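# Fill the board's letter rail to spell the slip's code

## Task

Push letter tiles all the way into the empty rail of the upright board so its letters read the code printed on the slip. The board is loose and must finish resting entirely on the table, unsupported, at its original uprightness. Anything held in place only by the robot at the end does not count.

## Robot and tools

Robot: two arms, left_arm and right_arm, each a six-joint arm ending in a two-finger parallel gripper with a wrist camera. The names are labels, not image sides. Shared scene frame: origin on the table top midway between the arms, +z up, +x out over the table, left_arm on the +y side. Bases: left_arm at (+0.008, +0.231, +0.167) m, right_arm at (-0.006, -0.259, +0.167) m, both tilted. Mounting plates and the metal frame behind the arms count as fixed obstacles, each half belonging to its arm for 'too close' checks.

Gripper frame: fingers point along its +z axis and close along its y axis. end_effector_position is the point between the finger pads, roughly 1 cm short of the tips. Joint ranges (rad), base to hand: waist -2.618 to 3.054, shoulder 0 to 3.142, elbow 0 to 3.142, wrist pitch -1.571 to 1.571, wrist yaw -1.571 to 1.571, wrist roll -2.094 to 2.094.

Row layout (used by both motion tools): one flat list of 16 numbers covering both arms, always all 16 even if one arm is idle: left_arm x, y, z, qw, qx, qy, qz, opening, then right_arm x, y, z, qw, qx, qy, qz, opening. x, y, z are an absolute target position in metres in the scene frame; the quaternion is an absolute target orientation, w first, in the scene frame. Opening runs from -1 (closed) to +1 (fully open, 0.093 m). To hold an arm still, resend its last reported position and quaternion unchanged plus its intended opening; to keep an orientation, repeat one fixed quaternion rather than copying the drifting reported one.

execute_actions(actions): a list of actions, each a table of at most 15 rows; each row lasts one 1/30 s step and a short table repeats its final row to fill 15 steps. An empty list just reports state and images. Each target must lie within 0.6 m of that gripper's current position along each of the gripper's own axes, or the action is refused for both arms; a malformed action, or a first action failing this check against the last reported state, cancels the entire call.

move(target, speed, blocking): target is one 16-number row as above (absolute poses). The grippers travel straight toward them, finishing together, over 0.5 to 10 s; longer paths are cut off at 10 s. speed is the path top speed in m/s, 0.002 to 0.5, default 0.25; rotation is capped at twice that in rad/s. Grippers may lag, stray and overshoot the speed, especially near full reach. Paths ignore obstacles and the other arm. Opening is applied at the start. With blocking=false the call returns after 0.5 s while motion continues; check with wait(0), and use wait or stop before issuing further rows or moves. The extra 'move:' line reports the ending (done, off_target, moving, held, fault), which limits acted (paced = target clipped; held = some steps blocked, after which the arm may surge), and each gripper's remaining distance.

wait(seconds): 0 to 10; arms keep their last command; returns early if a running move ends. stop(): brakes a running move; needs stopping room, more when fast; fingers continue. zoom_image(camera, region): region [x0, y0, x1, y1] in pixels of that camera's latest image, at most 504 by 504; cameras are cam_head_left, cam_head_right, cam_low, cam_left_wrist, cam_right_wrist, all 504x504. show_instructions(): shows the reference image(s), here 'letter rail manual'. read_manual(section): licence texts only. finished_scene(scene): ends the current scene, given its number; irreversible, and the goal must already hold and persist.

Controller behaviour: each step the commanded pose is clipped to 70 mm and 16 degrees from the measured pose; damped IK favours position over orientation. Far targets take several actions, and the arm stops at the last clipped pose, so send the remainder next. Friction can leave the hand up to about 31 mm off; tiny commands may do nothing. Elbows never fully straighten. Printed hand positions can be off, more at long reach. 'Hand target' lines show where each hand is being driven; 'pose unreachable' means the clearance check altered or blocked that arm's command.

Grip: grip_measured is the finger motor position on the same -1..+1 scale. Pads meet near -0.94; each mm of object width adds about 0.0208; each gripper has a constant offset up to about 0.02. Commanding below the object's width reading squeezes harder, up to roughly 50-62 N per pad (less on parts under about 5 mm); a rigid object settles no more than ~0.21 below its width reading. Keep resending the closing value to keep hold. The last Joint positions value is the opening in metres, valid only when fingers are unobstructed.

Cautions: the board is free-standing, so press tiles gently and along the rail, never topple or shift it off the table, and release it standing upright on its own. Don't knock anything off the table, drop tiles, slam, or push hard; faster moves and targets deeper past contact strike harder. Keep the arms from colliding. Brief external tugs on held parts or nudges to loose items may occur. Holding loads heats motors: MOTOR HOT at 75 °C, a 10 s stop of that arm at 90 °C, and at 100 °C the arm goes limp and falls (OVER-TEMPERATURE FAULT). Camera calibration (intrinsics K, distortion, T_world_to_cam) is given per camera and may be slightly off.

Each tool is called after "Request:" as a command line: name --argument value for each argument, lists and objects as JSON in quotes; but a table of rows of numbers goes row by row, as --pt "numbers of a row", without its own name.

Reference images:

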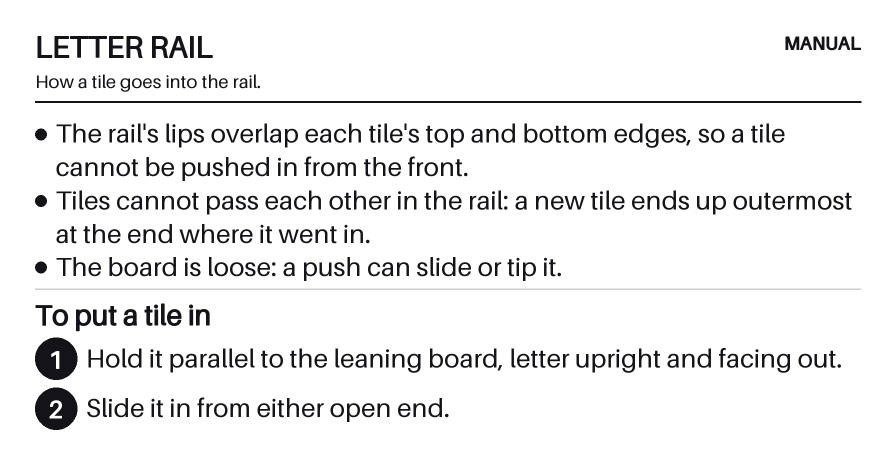

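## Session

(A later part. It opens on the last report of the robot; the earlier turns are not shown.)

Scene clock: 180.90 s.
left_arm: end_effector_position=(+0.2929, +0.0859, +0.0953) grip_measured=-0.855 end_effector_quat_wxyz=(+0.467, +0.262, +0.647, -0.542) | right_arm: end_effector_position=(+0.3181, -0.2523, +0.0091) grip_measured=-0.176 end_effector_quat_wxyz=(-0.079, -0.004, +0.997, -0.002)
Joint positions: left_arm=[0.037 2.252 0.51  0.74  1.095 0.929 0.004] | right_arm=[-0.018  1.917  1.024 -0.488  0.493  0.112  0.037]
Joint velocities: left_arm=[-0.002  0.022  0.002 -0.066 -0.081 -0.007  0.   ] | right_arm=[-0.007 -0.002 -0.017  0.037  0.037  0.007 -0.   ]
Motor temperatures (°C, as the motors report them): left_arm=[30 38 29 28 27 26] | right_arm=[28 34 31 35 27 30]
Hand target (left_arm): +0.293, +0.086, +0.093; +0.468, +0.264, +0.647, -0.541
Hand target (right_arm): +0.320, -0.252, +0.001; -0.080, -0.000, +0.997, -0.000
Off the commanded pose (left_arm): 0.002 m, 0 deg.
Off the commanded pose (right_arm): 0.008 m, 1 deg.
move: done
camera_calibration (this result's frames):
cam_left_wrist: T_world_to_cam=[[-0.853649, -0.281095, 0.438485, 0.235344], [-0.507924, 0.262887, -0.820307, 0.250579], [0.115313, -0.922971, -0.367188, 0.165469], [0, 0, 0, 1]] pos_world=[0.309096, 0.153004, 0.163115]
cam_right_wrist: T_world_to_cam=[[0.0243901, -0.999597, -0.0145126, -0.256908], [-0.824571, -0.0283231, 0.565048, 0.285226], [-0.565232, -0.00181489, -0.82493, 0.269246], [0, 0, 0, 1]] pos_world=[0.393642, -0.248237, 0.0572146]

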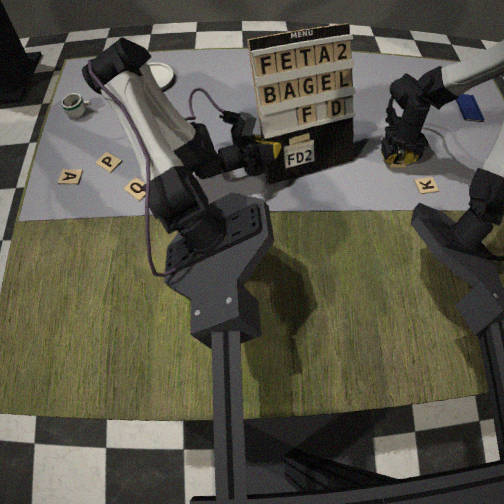

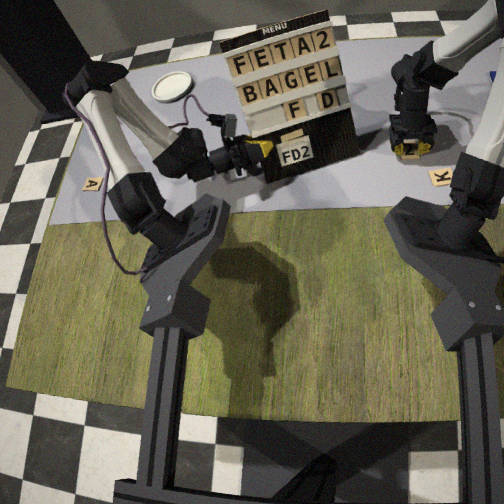

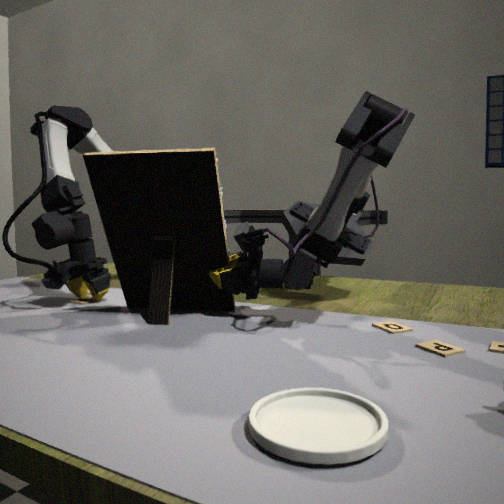

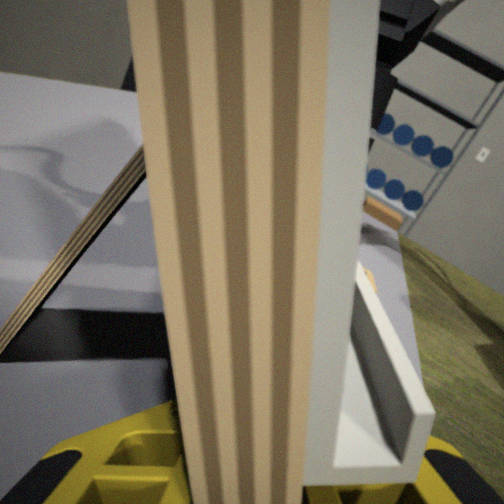

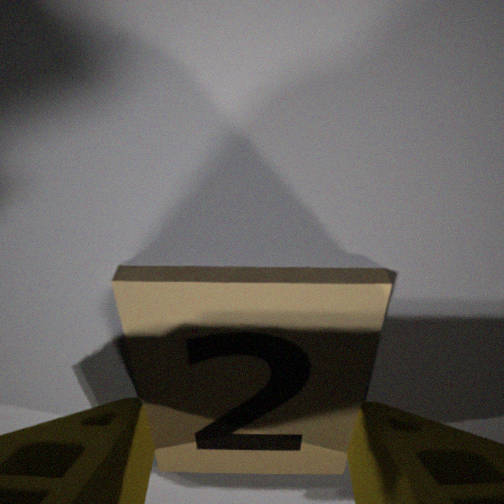

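Request:
move --target '[0.293,0.086,0.093,0.468,0.264,0.647,-0.541,-0.92,0.32,-0.252,0.003,-0.08,0,0.997,0,0.3]'

Request:
move --target '[0.293,0.086,0.093,0.468,0.264,0.647,-0.541,-0.92,0.326,-0.252,0.04,-0.08,0,0.997,0,0.3]' --speed 0.08

Request:
move --target '[0.293,0.086,0.093,0.468,0.264,0.647,-0.541,-0.92,0.328,-0.252,0.001,-0.08,0,0.997,0,0.3]' --speed 0.04

Request:
move --target '[0.293,0.086,0.093,0.468,0.264,0.647,-0.541,-0.92,0.328,-0.252,0.001,-0.08,0,0.997,0,-0.2]'

Scene clock: 181.77 s.
left_arm: end_effector_position=(+0.2929, +0.0859, +0.0953) grip_measured=-0.855 end_effector_quat_wxyz=(+0.467, +0.262, +0.647, -0.542) | right_arm: end_effector_position=(+0.3180, -0.2522, +0.0091) grip_measured=+0.297 end_effector_quat_wxyz=(-0.079, -0.004, +0.997, -0.002)
Joint positions: left_arm=[0.037 2.252 0.51  0.74  1.095 0.929 0.004] | right_arm=[-0.018  1.917  1.024 -0.488  0.493  0.112  0.059]
Joint velocities: left_arm=[ 0.012 -0.002  0.002  0.081  0.007 -0.022 -0.   ] | right_arm=[-0.007  0.007  0.007 -0.007  0.022 -0.066  0.001]
Motor temperatures (°C, as the motors report them): left_arm=[30 38 29 28 27 26] | right_arm=[28 34 31 35 27 30]
Hand target (left_arm): +0.293, +0.086, +0.093; +0.468, +0.264, +0.647, -0.541
Hand target (right_arm): +0.320, -0.252, +0.003; -0.080, -0.000, +0.997, -0.000
Off the commanded pose (left_arm): 0.002 m, 0 deg.
Off the commanded pose (right_arm): 0.006 m, 0 deg.
move: done
camera_calibration (this result's frames):
cam_left_wrist: T_world_to_cam=[[-0.853649, -0.281095, 0.438485, 0.235344], [-0.507924, 0.262887, -0.820307, 0.250579], [0.115313, -0.922971, -0.367188, 0.165469], [0, 0, 0, 1]] pos_world=[0.309096, 0.153004, 0.163115]
cam_right_wrist: T_world_to_cam=[[0.0245075, -0.999589, -0.0148845, -0.256884], [-0.824353, -0.0286296, 0.565351, 0.284995], [-0.565545, -0.00158525, -0.824716, 0.269363], [0, 0, 0, 1]] pos_world=[0.393569, -0.248192, 0.0572016]

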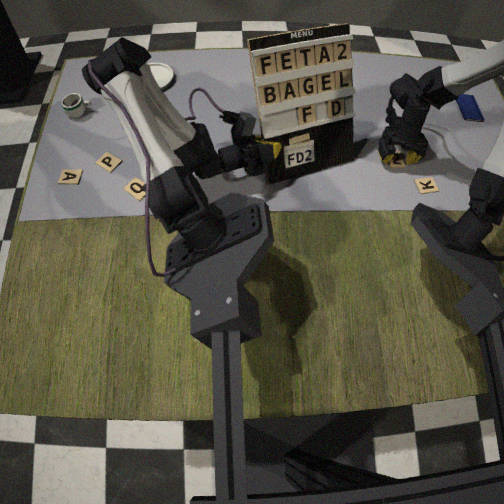

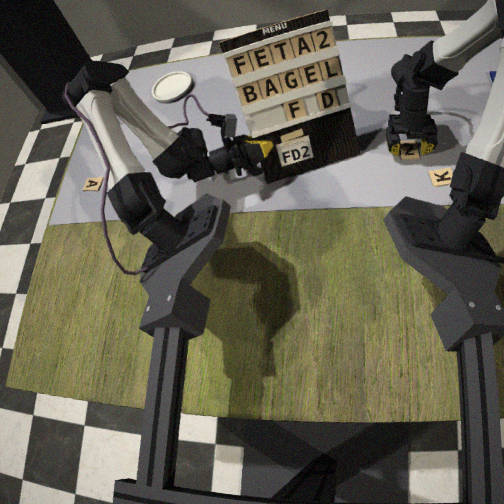

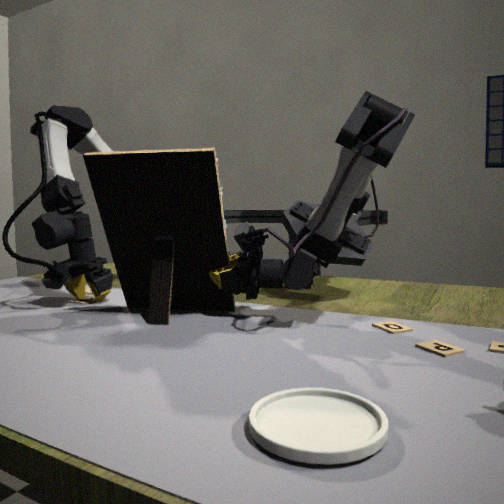

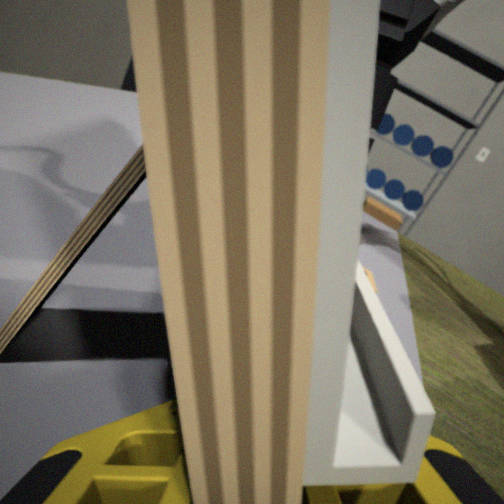

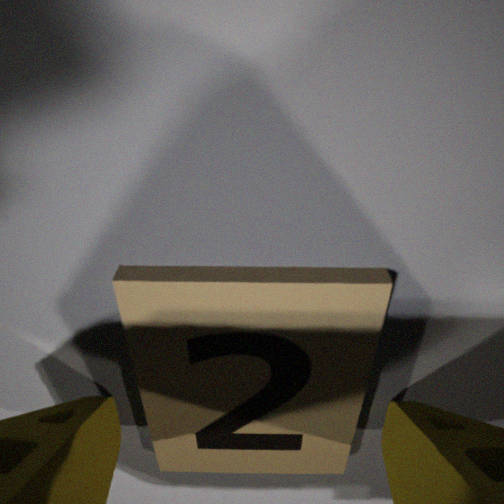

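Scene clock: 182.73 s.
left_arm: end_effector_position=(+0.2929, +0.0859, +0.0953) grip_measured=-0.855 end_effector_quat_wxyz=(+0.467, +0.262, +0.647, -0.542) | right_arm: end_effector_position=(+0.3202, -0.2521, +0.0340) grip_measured=+0.297 end_effector_quat_wxyz=(-0.088, -0.003, +0.996, -0.000)
Joint positions: left_arm=[0.037 2.252 0.51  0.74  1.095 0.929 0.004] | right_arm=[ 0.017  1.865  1.061 -0.614  0.493  0.161  0.059]
Joint velocities: left_arm=[ 0.002 -0.002  0.012 -0.037 -0.022 -0.037 -0.   ] | right_arm=[ 0.002  0.012 -0.017 -0.081 -0.022 -0.037  0.   ]
Motor temperatures (°C, as the motors report them): left_arm=[30 38 29 28 27 26] | right_arm=[28 35 31 35 27 30]
Hand target (left_arm): +0.293, +0.086, +0.093; +0.468, +0.264, +0.647, -0.541
Hand target (right_arm): +0.326, -0.252, +0.040; -0.080, +0.000, +0.997, +0.000
Off the commanded pose (left_arm): 0.002 m, 0 deg.
Off the commanded pose (right_arm): 0.008 m, 1 deg.
move: done
camera_calibration (this result's frames):
cam_left_wrist: T_world_to_cam=[[-0.853649, -0.281095, 0.438485, 0.235344], [-0.507924, 0.262887, -0.820307, 0.250579], [0.115313, -0.922971, -0.367188, 0.165469], [0, 0, 0, 1]] pos_world=[0.309096, 0.153004, 0.163115]
cam_right_wrist: T_world_to_cam=[[0.0224061, -0.999579, -0.0184478, -0.255676], [-0.81424, -0.0289523, 0.579806, 0.268903], [-0.580096, 0.00202975, -0.814546, 0.296364], [0, 0, 0, 1]] pos_world=[0.3966, -0.248384, 0.0807739]

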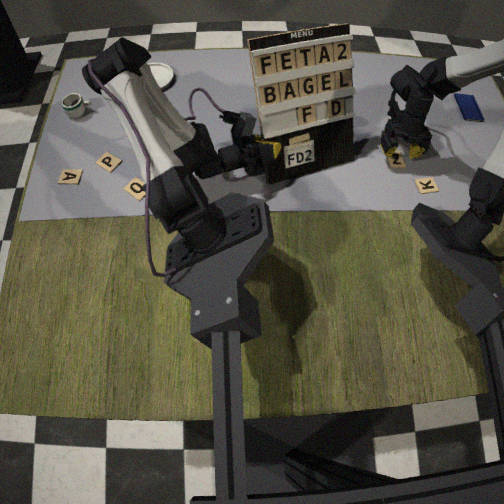

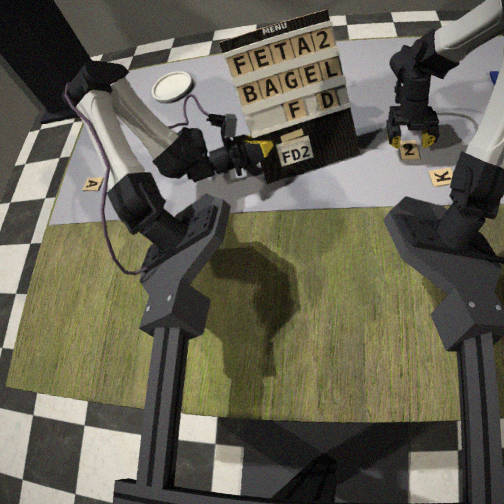

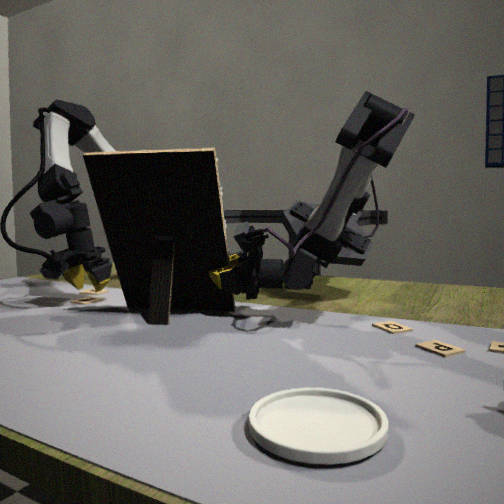

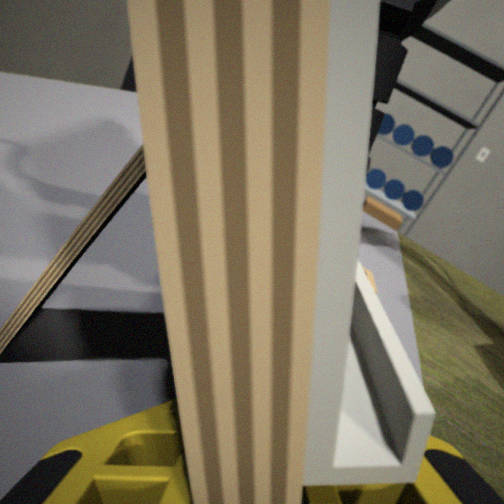

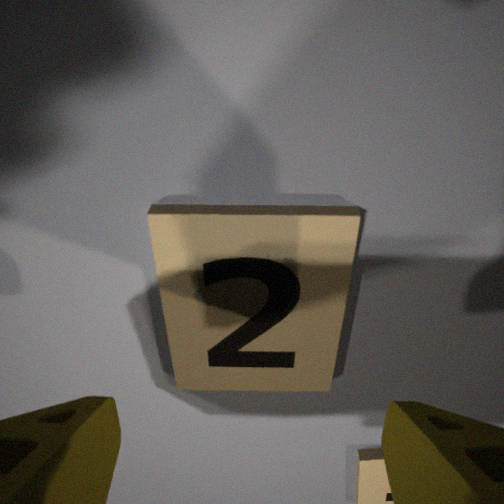

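Scene clock: 183.83 s.
left_arm: end_effector_position=(+0.2929, +0.0859, +0.0953) grip_measured=-0.855 end_effector_quat_wxyz=(+0.467, +0.262, +0.647, -0.542) | right_arm: end_effector_position=(+0.3246, -0.2521, +0.0091) grip_measured=+0.297 end_effector_quat_wxyz=(-0.081, -0.004, +0.997, -0.002)
Joint positions: left_arm=[0.037 2.252 0.51  0.74  1.095 0.929 0.004] | right_arm=[-0.019  1.933  1.061 -0.513  0.492  0.114  0.059]
Joint velocities: left_arm=[-0.002 -0.027 -0.007  0.007  0.037 -0.022  0.   ] | right_arm=[-0.027  0.002  0.007 -0.007 -0.081 -0.007  0.002]
Motor temperatures (°C, as the motors report them): left_arm=[30 38 29 28 27 26] | right_arm=[28 35 31 35 27 30]
Hand target (left_arm): +0.293, +0.086, +0.093; +0.468, +0.264, +0.647, -0.541
Hand target (right_arm): +0.327, -0.252, +0.001; -0.080, -0.000, +0.997, +0.000
Off the commanded pose (left_arm): 0.002 m, 0 deg.
Off the commanded pose (right_arm): 0.009 m, 1 deg.
move: done
camera_calibration (this result's frames):
cam_left_wrist: T_world_to_cam=[[-0.853649, -0.281095, 0.438485, 0.235344], [-0.507924, 0.262887, -0.820307, 0.250579], [0.115313, -0.922971, -0.367188, 0.165469], [0, 0, 0, 1]] pos_world=[0.309096, 0.153004, 0.163115]
cam_right_wrist: T_world_to_cam=[[0.024761, -0.999583, -0.0148409, -0.256999], [-0.821951, -0.0288063, 0.568829, 0.289594], [-0.569019, -0.00188622, -0.822322, 0.274139], [0, 0, 0, 1]] pos_world=[0.400386, -0.248033, 0.0568871]

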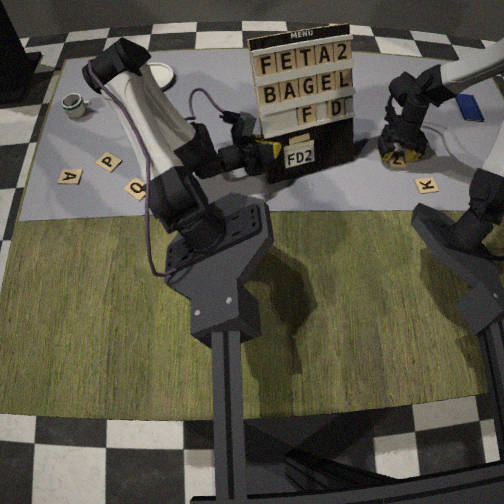

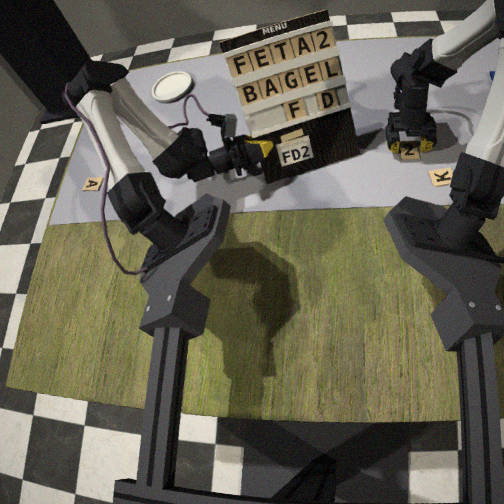

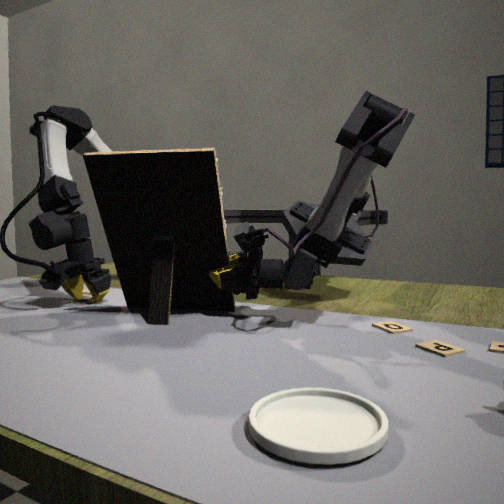

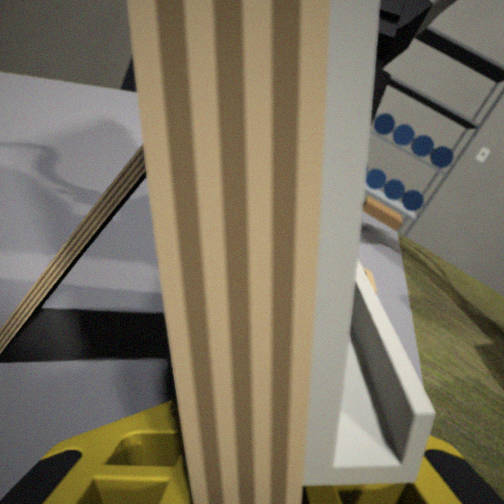

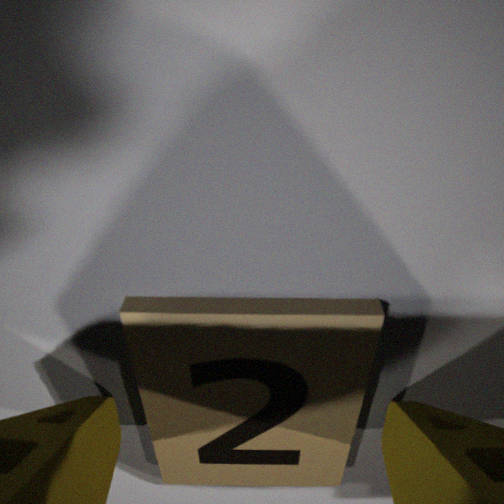

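Scene clock: 184.53 s.
left_arm: end_effector_position=(+0.2929, +0.0859, +0.0953) grip_measured=-0.855 end_effector_quat_wxyz=(+0.467, +0.262, +0.647, -0.542) | right_arm: end_effector_position=(+0.3247, -0.2521, +0.0091) grip_measured=-0.176 end_effector_quat_wxyz=(-0.081, -0.005, +0.997, -0.002)
Joint positions: left_arm=[0.037 2.252 0.51  0.74  1.095 0.929 0.004] | right_arm=[-0.019  1.933  1.061 -0.513  0.492  0.112  0.037]
Joint velocities: left_arm=[-0.012 -0.027  0.002  0.007 -0.051  0.037  0.001] | right_arm=[-0.012  0.012 -0.007 -0.022 -0.007 -0.007 -0.001]
Motor temperatures (°C, as the motors report them): left_arm=[30 38 29 28 27 26] | right_arm=[28 35 31 35 27 30]
Hand target (left_arm): +0.293, +0.086, +0.093; +0.468, +0.264, +0.647, -0.541
Hand target (right_arm): +0.328, -0.252, +0.001; -0.080, +0.000, +0.997, -0.000
Off the commanded pose (left_arm): 0.002 m, 0 deg.
Off the commanded pose (right_arm): 0.009 m, 1 deg.
move: done
camera_calibration (this result's frames):
cam_left_wrist: T_world_to_cam=[[-0.853649, -0.281095, 0.438485, 0.235344], [-0.507924, 0.262887, -0.820307, 0.250579], [0.115313, -0.922971, -0.367188, 0.165469], [0, 0, 0, 1]] pos_world=[0.309096, 0.153004, 0.163115]
cam_right_wrist: T_world_to_cam=[[0.0260882, -0.999546, -0.0150904, -0.25741], [-0.822099, -0.0300404, 0.568552, 0.289409], [-0.568747, -0.00242665, -0.822509, 0.273952], [0, 0, 0, 1]] pos_world=[0.400448, -0.247935, 0.0568993]

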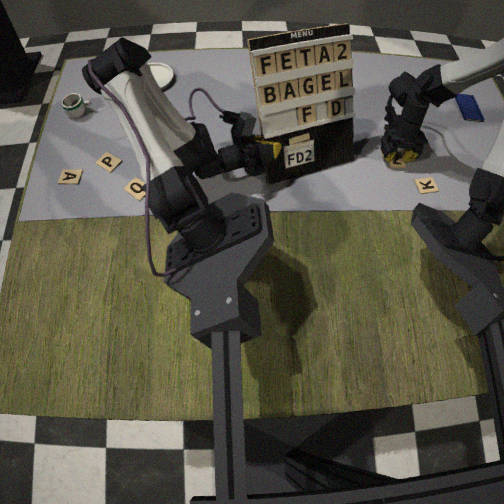

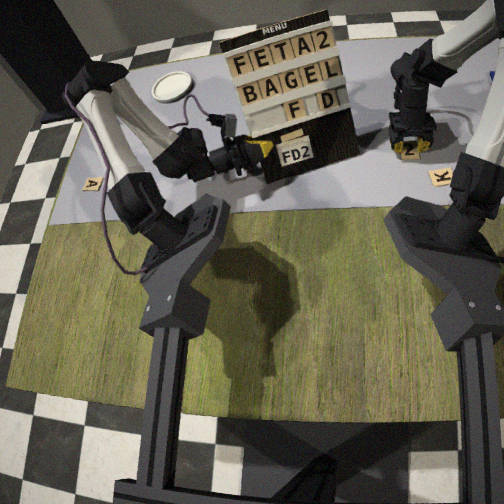

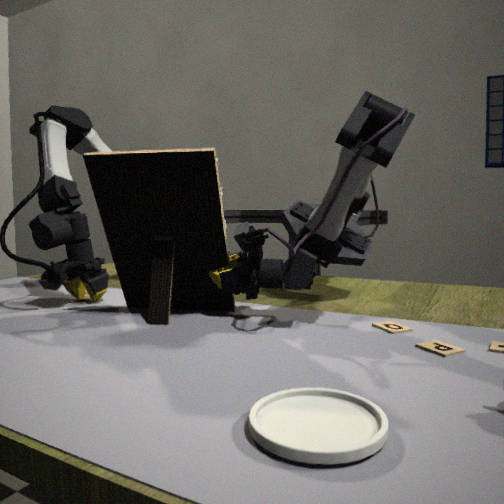

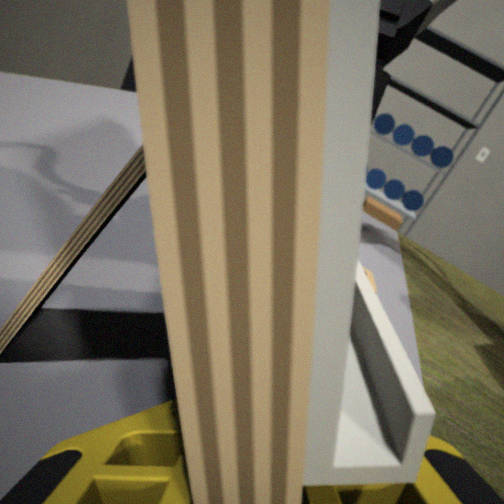

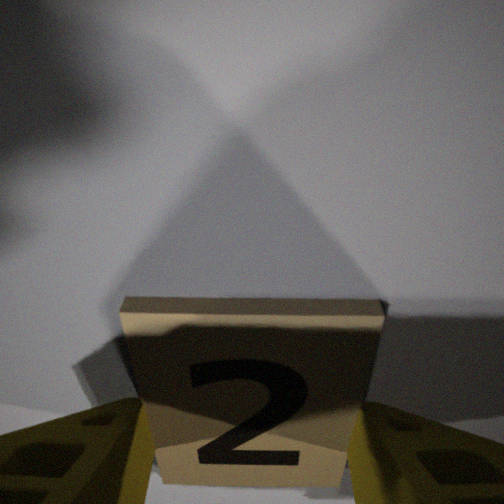

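Request:
move --target '[0.293,0.086,0.093,0.468,0.264,0.647,-0.541,-0.92,0.35,-0.29,0.09,-0.08,0,0.997,0,-0.2]' --speed 0.12

Request:
move --target '[0.293,0.086,0.093,0.468,0.264,0.647,-0.541,-0.92,0.42,-0.26,0.154,0.478,-0.141,0.863,0.078,-0.2]' --speed 0.2

Request:
move --target '[0.293,0.086,0.093,0.468,0.264,0.647,-0.541,-0.92,0.39,-0.14,0.1535,0.478,-0.141,0.863,0.078,-0.2]' --speed 0.05

Scene clock: 186.07 s.
left_arm: end_effector_position=(+0.2929, +0.0859, +0.0953) grip_measured=-0.855 end_effector_quat_wxyz=(+0.467, +0.262, +0.647, -0.542) | right_arm: end_effector_position=(+0.3468, -0.2921, +0.0836) grip_measured=-0.176 end_effector_quat_wxyz=(-0.087, -0.000, +0.996, -0.003)
Joint positions: left_arm=[0.037 2.252 0.51  0.74  1.095 0.929 0.004] | right_arm=[-0.019  1.752  1.211 -0.858  0.492  0.127  0.037]
Joint velocities: left_arm=[-0.007 -0.017 -0.002  0.007 -0.007  0.007 -0.   ] | right_arm=[ 0.002 -0.002  0.007  0.022  0.051  0.095 -0.   ]
Motor temperatures (°C, as the motors report them): left_arm=[30 38 29 28 27 26] | right_arm=[28 35 31 34 27 30]
Hand target (left_arm): +0.293, +0.086, +0.093; +0.468, +0.264, +0.647, -0.541
Hand target (right_arm): +0.351, -0.290, +0.090; -0.080, +0.000, +0.997, +0.000
Off the commanded pose (left_arm): 0.002 m, 0 deg.
Off the commanded pose (right_arm): 0.007 m, 1 deg.
move: done
camera_calibration (this result's frames):
cam_left_wrist: T_world_to_cam=[[-0.853649, -0.281095, 0.438485, 0.235344], [-0.507924, 0.262887, -0.820307, 0.250579], [0.115313, -0.922971, -0.367188, 0.165469], [0, 0, 0, 1]] pos_world=[0.309096, 0.153004, 0.163115]
cam_right_wrist: T_world_to_cam=[[0.0174867, -0.999769, -0.0124728, -0.294187], [-0.815842, -0.021479, 0.577876, 0.26352], [-0.578011, 0.0000706725, -0.816029, 0.351161], [0, 0, 0, 1]] pos_world=[0.42311, -0.288483, 0.130607]

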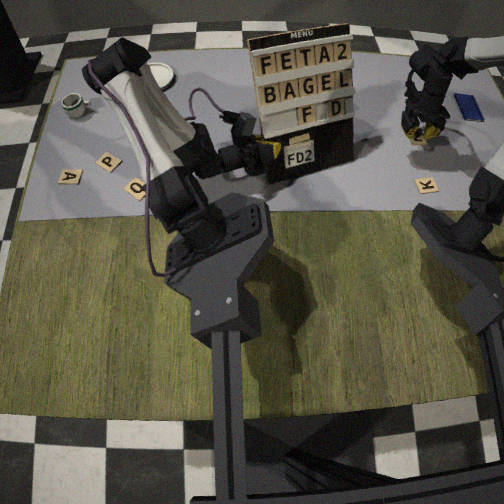

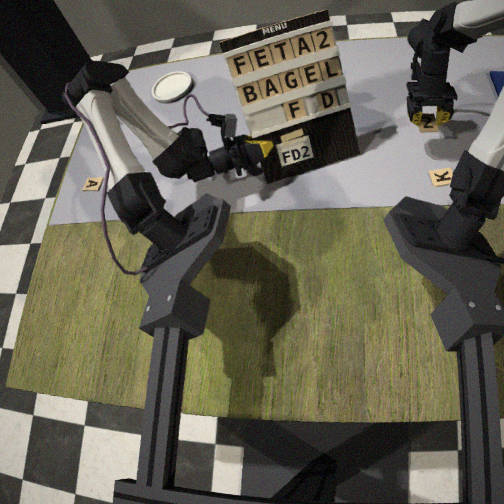

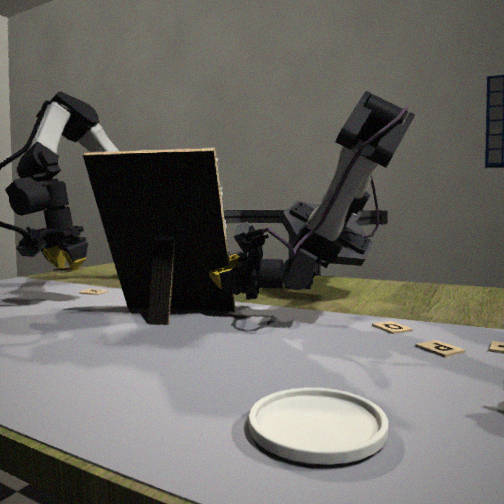

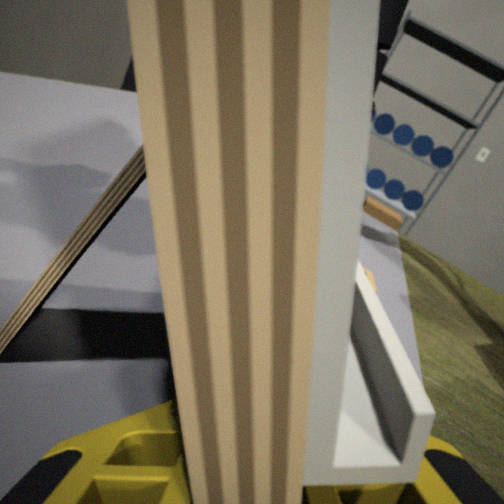

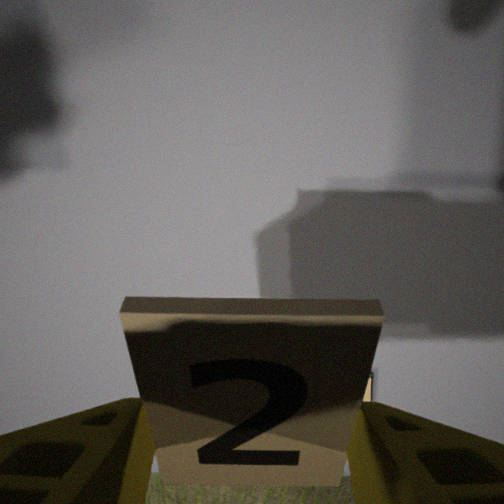

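Scene clock: 189.80 s.
left_arm: end_effector_position=(+0.2929, +0.0859, +0.0953) grip_measured=-0.855 end_effector_quat_wxyz=(+0.467, +0.262, +0.647, -0.542) | right_arm: end_effector_position=(+0.4279, -0.2634, +0.1666) grip_measured=-0.176 end_effector_quat_wxyz=(+0.489, -0.134, +0.859, +0.073)
Joint positions: left_arm=[0.037 2.252 0.51  0.74  1.095 0.929 0.004] | right_arm=[-0.06   1.359  0.468  0.669  0.003 -0.577  0.037]
Joint velocities: left_arm=[-0.002  0.017 -0.007  0.037 -0.081  0.007  0.001] | right_arm=[-0.012 -0.002  0.002 -0.051 -0.095 -0.066  0.001]
Motor temperatures (°C, as the motors report them): left_arm=[30 38 29 28 27 26] | right_arm=[28 35 31 34 27 30]
Hand target (left_arm): +0.293, +0.086, +0.093; +0.468, +0.264, +0.647, -0.541
Hand target (right_arm): +0.420, -0.261, +0.155; +0.478, -0.140, +0.864, +0.076
Off the commanded pose (left_arm): 0.002 m, 0 deg.
Off the commanded pose (right_arm): 0.015 m, 2 deg.
move: off_target (right_arm)
camera_calibration (this result's frames):
cam_left_wrist: T_world_to_cam=[[-0.853649, -0.281095, 0.438485, 0.235344], [-0.507924, 0.262887, -0.820307, 0.250579], [0.115313, -0.922971, -0.367188, 0.165469], [0, 0, 0, 1]] pos_world=[0.309096, 0.153004, 0.163115]
cam_right_wrist: T_world_to_cam=[[0.323717, -0.946051, 0.0139329, -0.38719], [-0.78227, -0.2759, -0.558509, 0.390318], [0.532223, 0.1699, -0.829381, 0.0376532], [0, 0, 0, 1]] pos_world=[0.410634, -0.26501, 0.25462]

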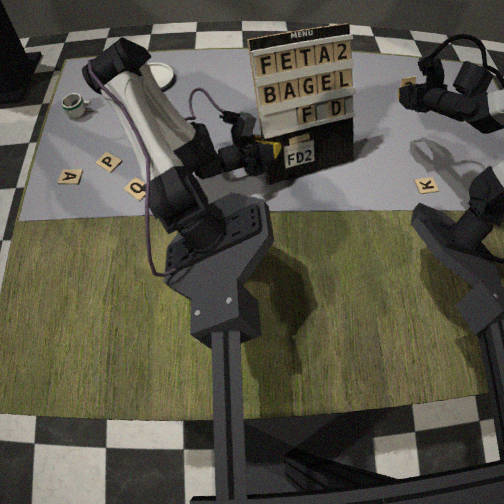

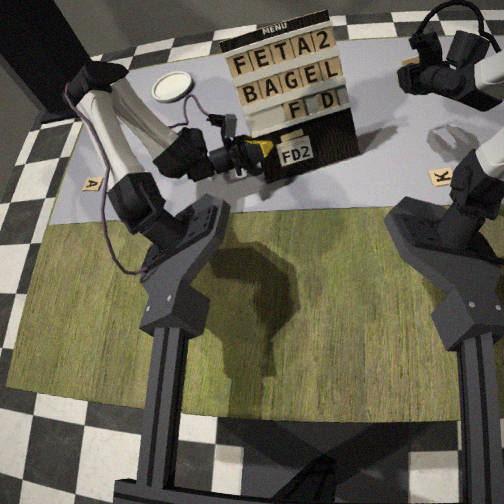

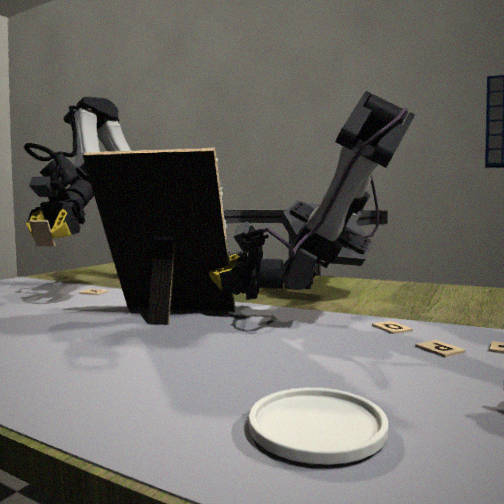

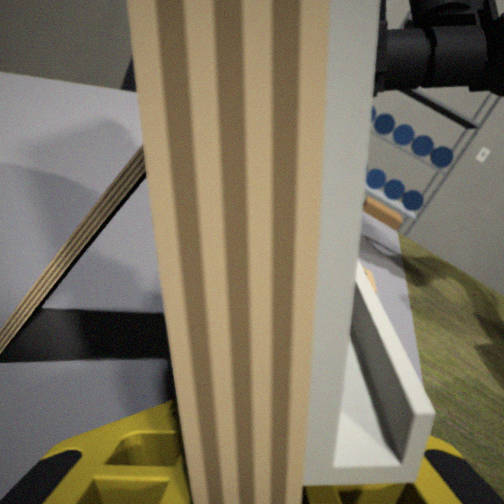

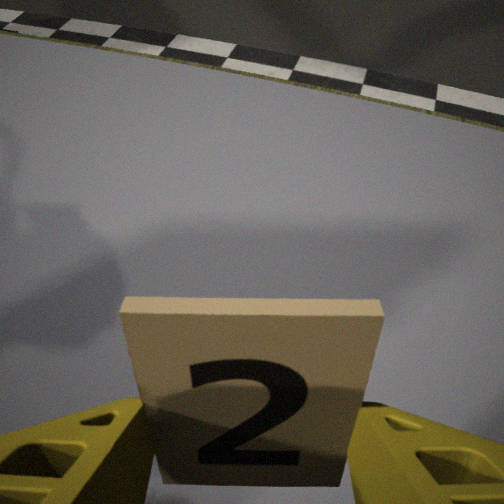

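Scene clock: 192.87 s.
left_arm: end_effector_position=(+0.2929, +0.0859, +0.0953) grip_measured=-0.855 end_effector_quat_wxyz=(+0.467, +0.262, +0.647, -0.542) | right_arm: end_effector_position=(+0.3953, -0.1436, +0.1577) grip_measured=-0.176 end_effector_quat_wxyz=(+0.483, -0.138, +0.861, +0.075)
Joint positions: left_arm=[0.037 2.252 0.51  0.74  1.095 0.929 0.004] | right_arm=[ 0.354  1.727  0.411  1.057  0.404 -0.477  0.037]
Joint velocities: left_arm=[-0.007 -0.022 -0.002  0.007  0.022  0.037 -0.   ] | right_arm=[-0.007  0.012 -0.007 -0.022 -0.037 -0.022 -0.   ]
Motor temperatures (°C, as the motors report them): left_arm=[30 38 28 28 27 26] | right_arm=[28 35 31 35 27 30]
Hand target (left_arm): +0.293, +0.086, +0.093; +0.468, +0.264, +0.647, -0.541
Hand target (right_arm): +0.390, -0.139, +0.153; +0.478, -0.142, +0.863, +0.078
Off the commanded pose (left_arm): 0.002 m, 0 deg.
Off the commanded pose (right_arm): 0.008 m, 1 deg.
move: done
camera_calibration (this result's frames):
cam_left_wrist: T_world_to_cam=[[-0.853649, -0.281095, 0.438485, 0.235344], [-0.507924, 0.262887, -0.820307, 0.250579], [0.115313, -0.922971, -0.367188, 0.165469], [0, 0, 0, 1]] pos_world=[0.309096, 0.153004, 0.163115]
cam_right_wrist: T_world_to_cam=[[0.33321, -0.942771, 0.0124287, -0.266167], [-0.786489, -0.285196, -0.547812, 0.391561], [0.520006, 0.172761, -0.836509, 0.0335644], [0, 0, 0, 1]] pos_world=[0.379195, -0.145061, 0.245887]

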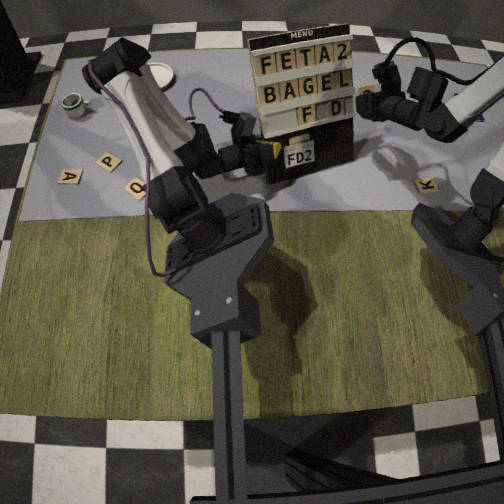

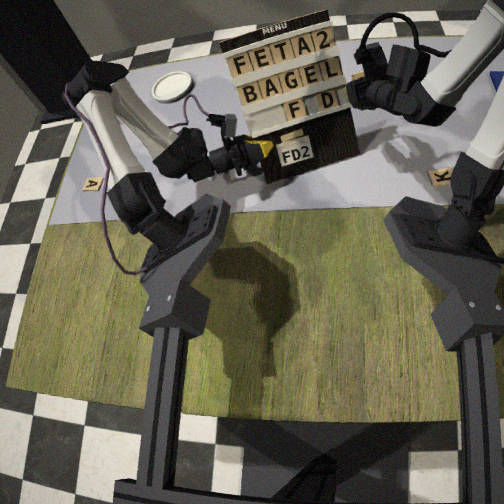

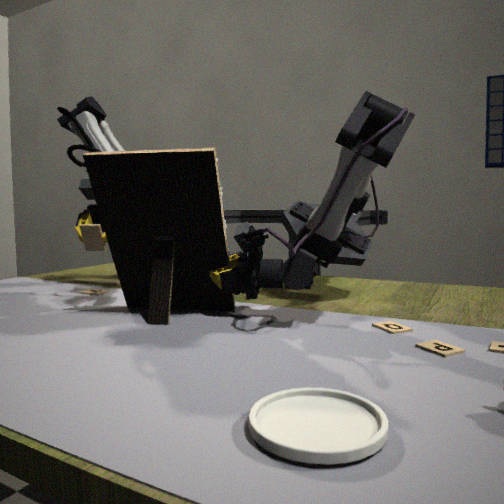

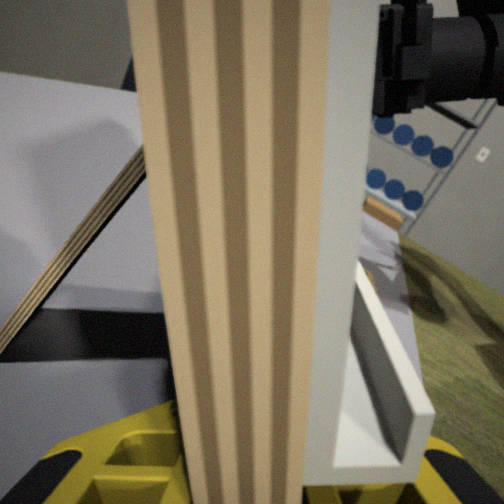

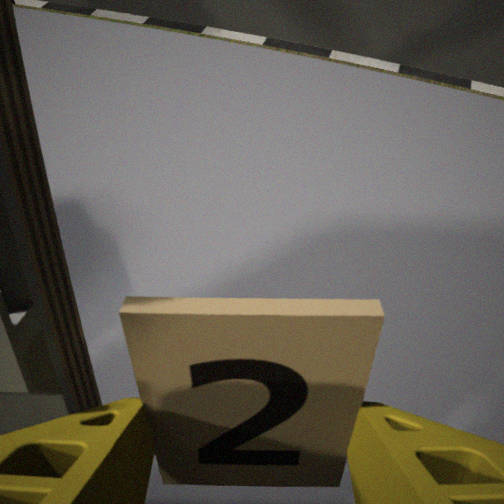

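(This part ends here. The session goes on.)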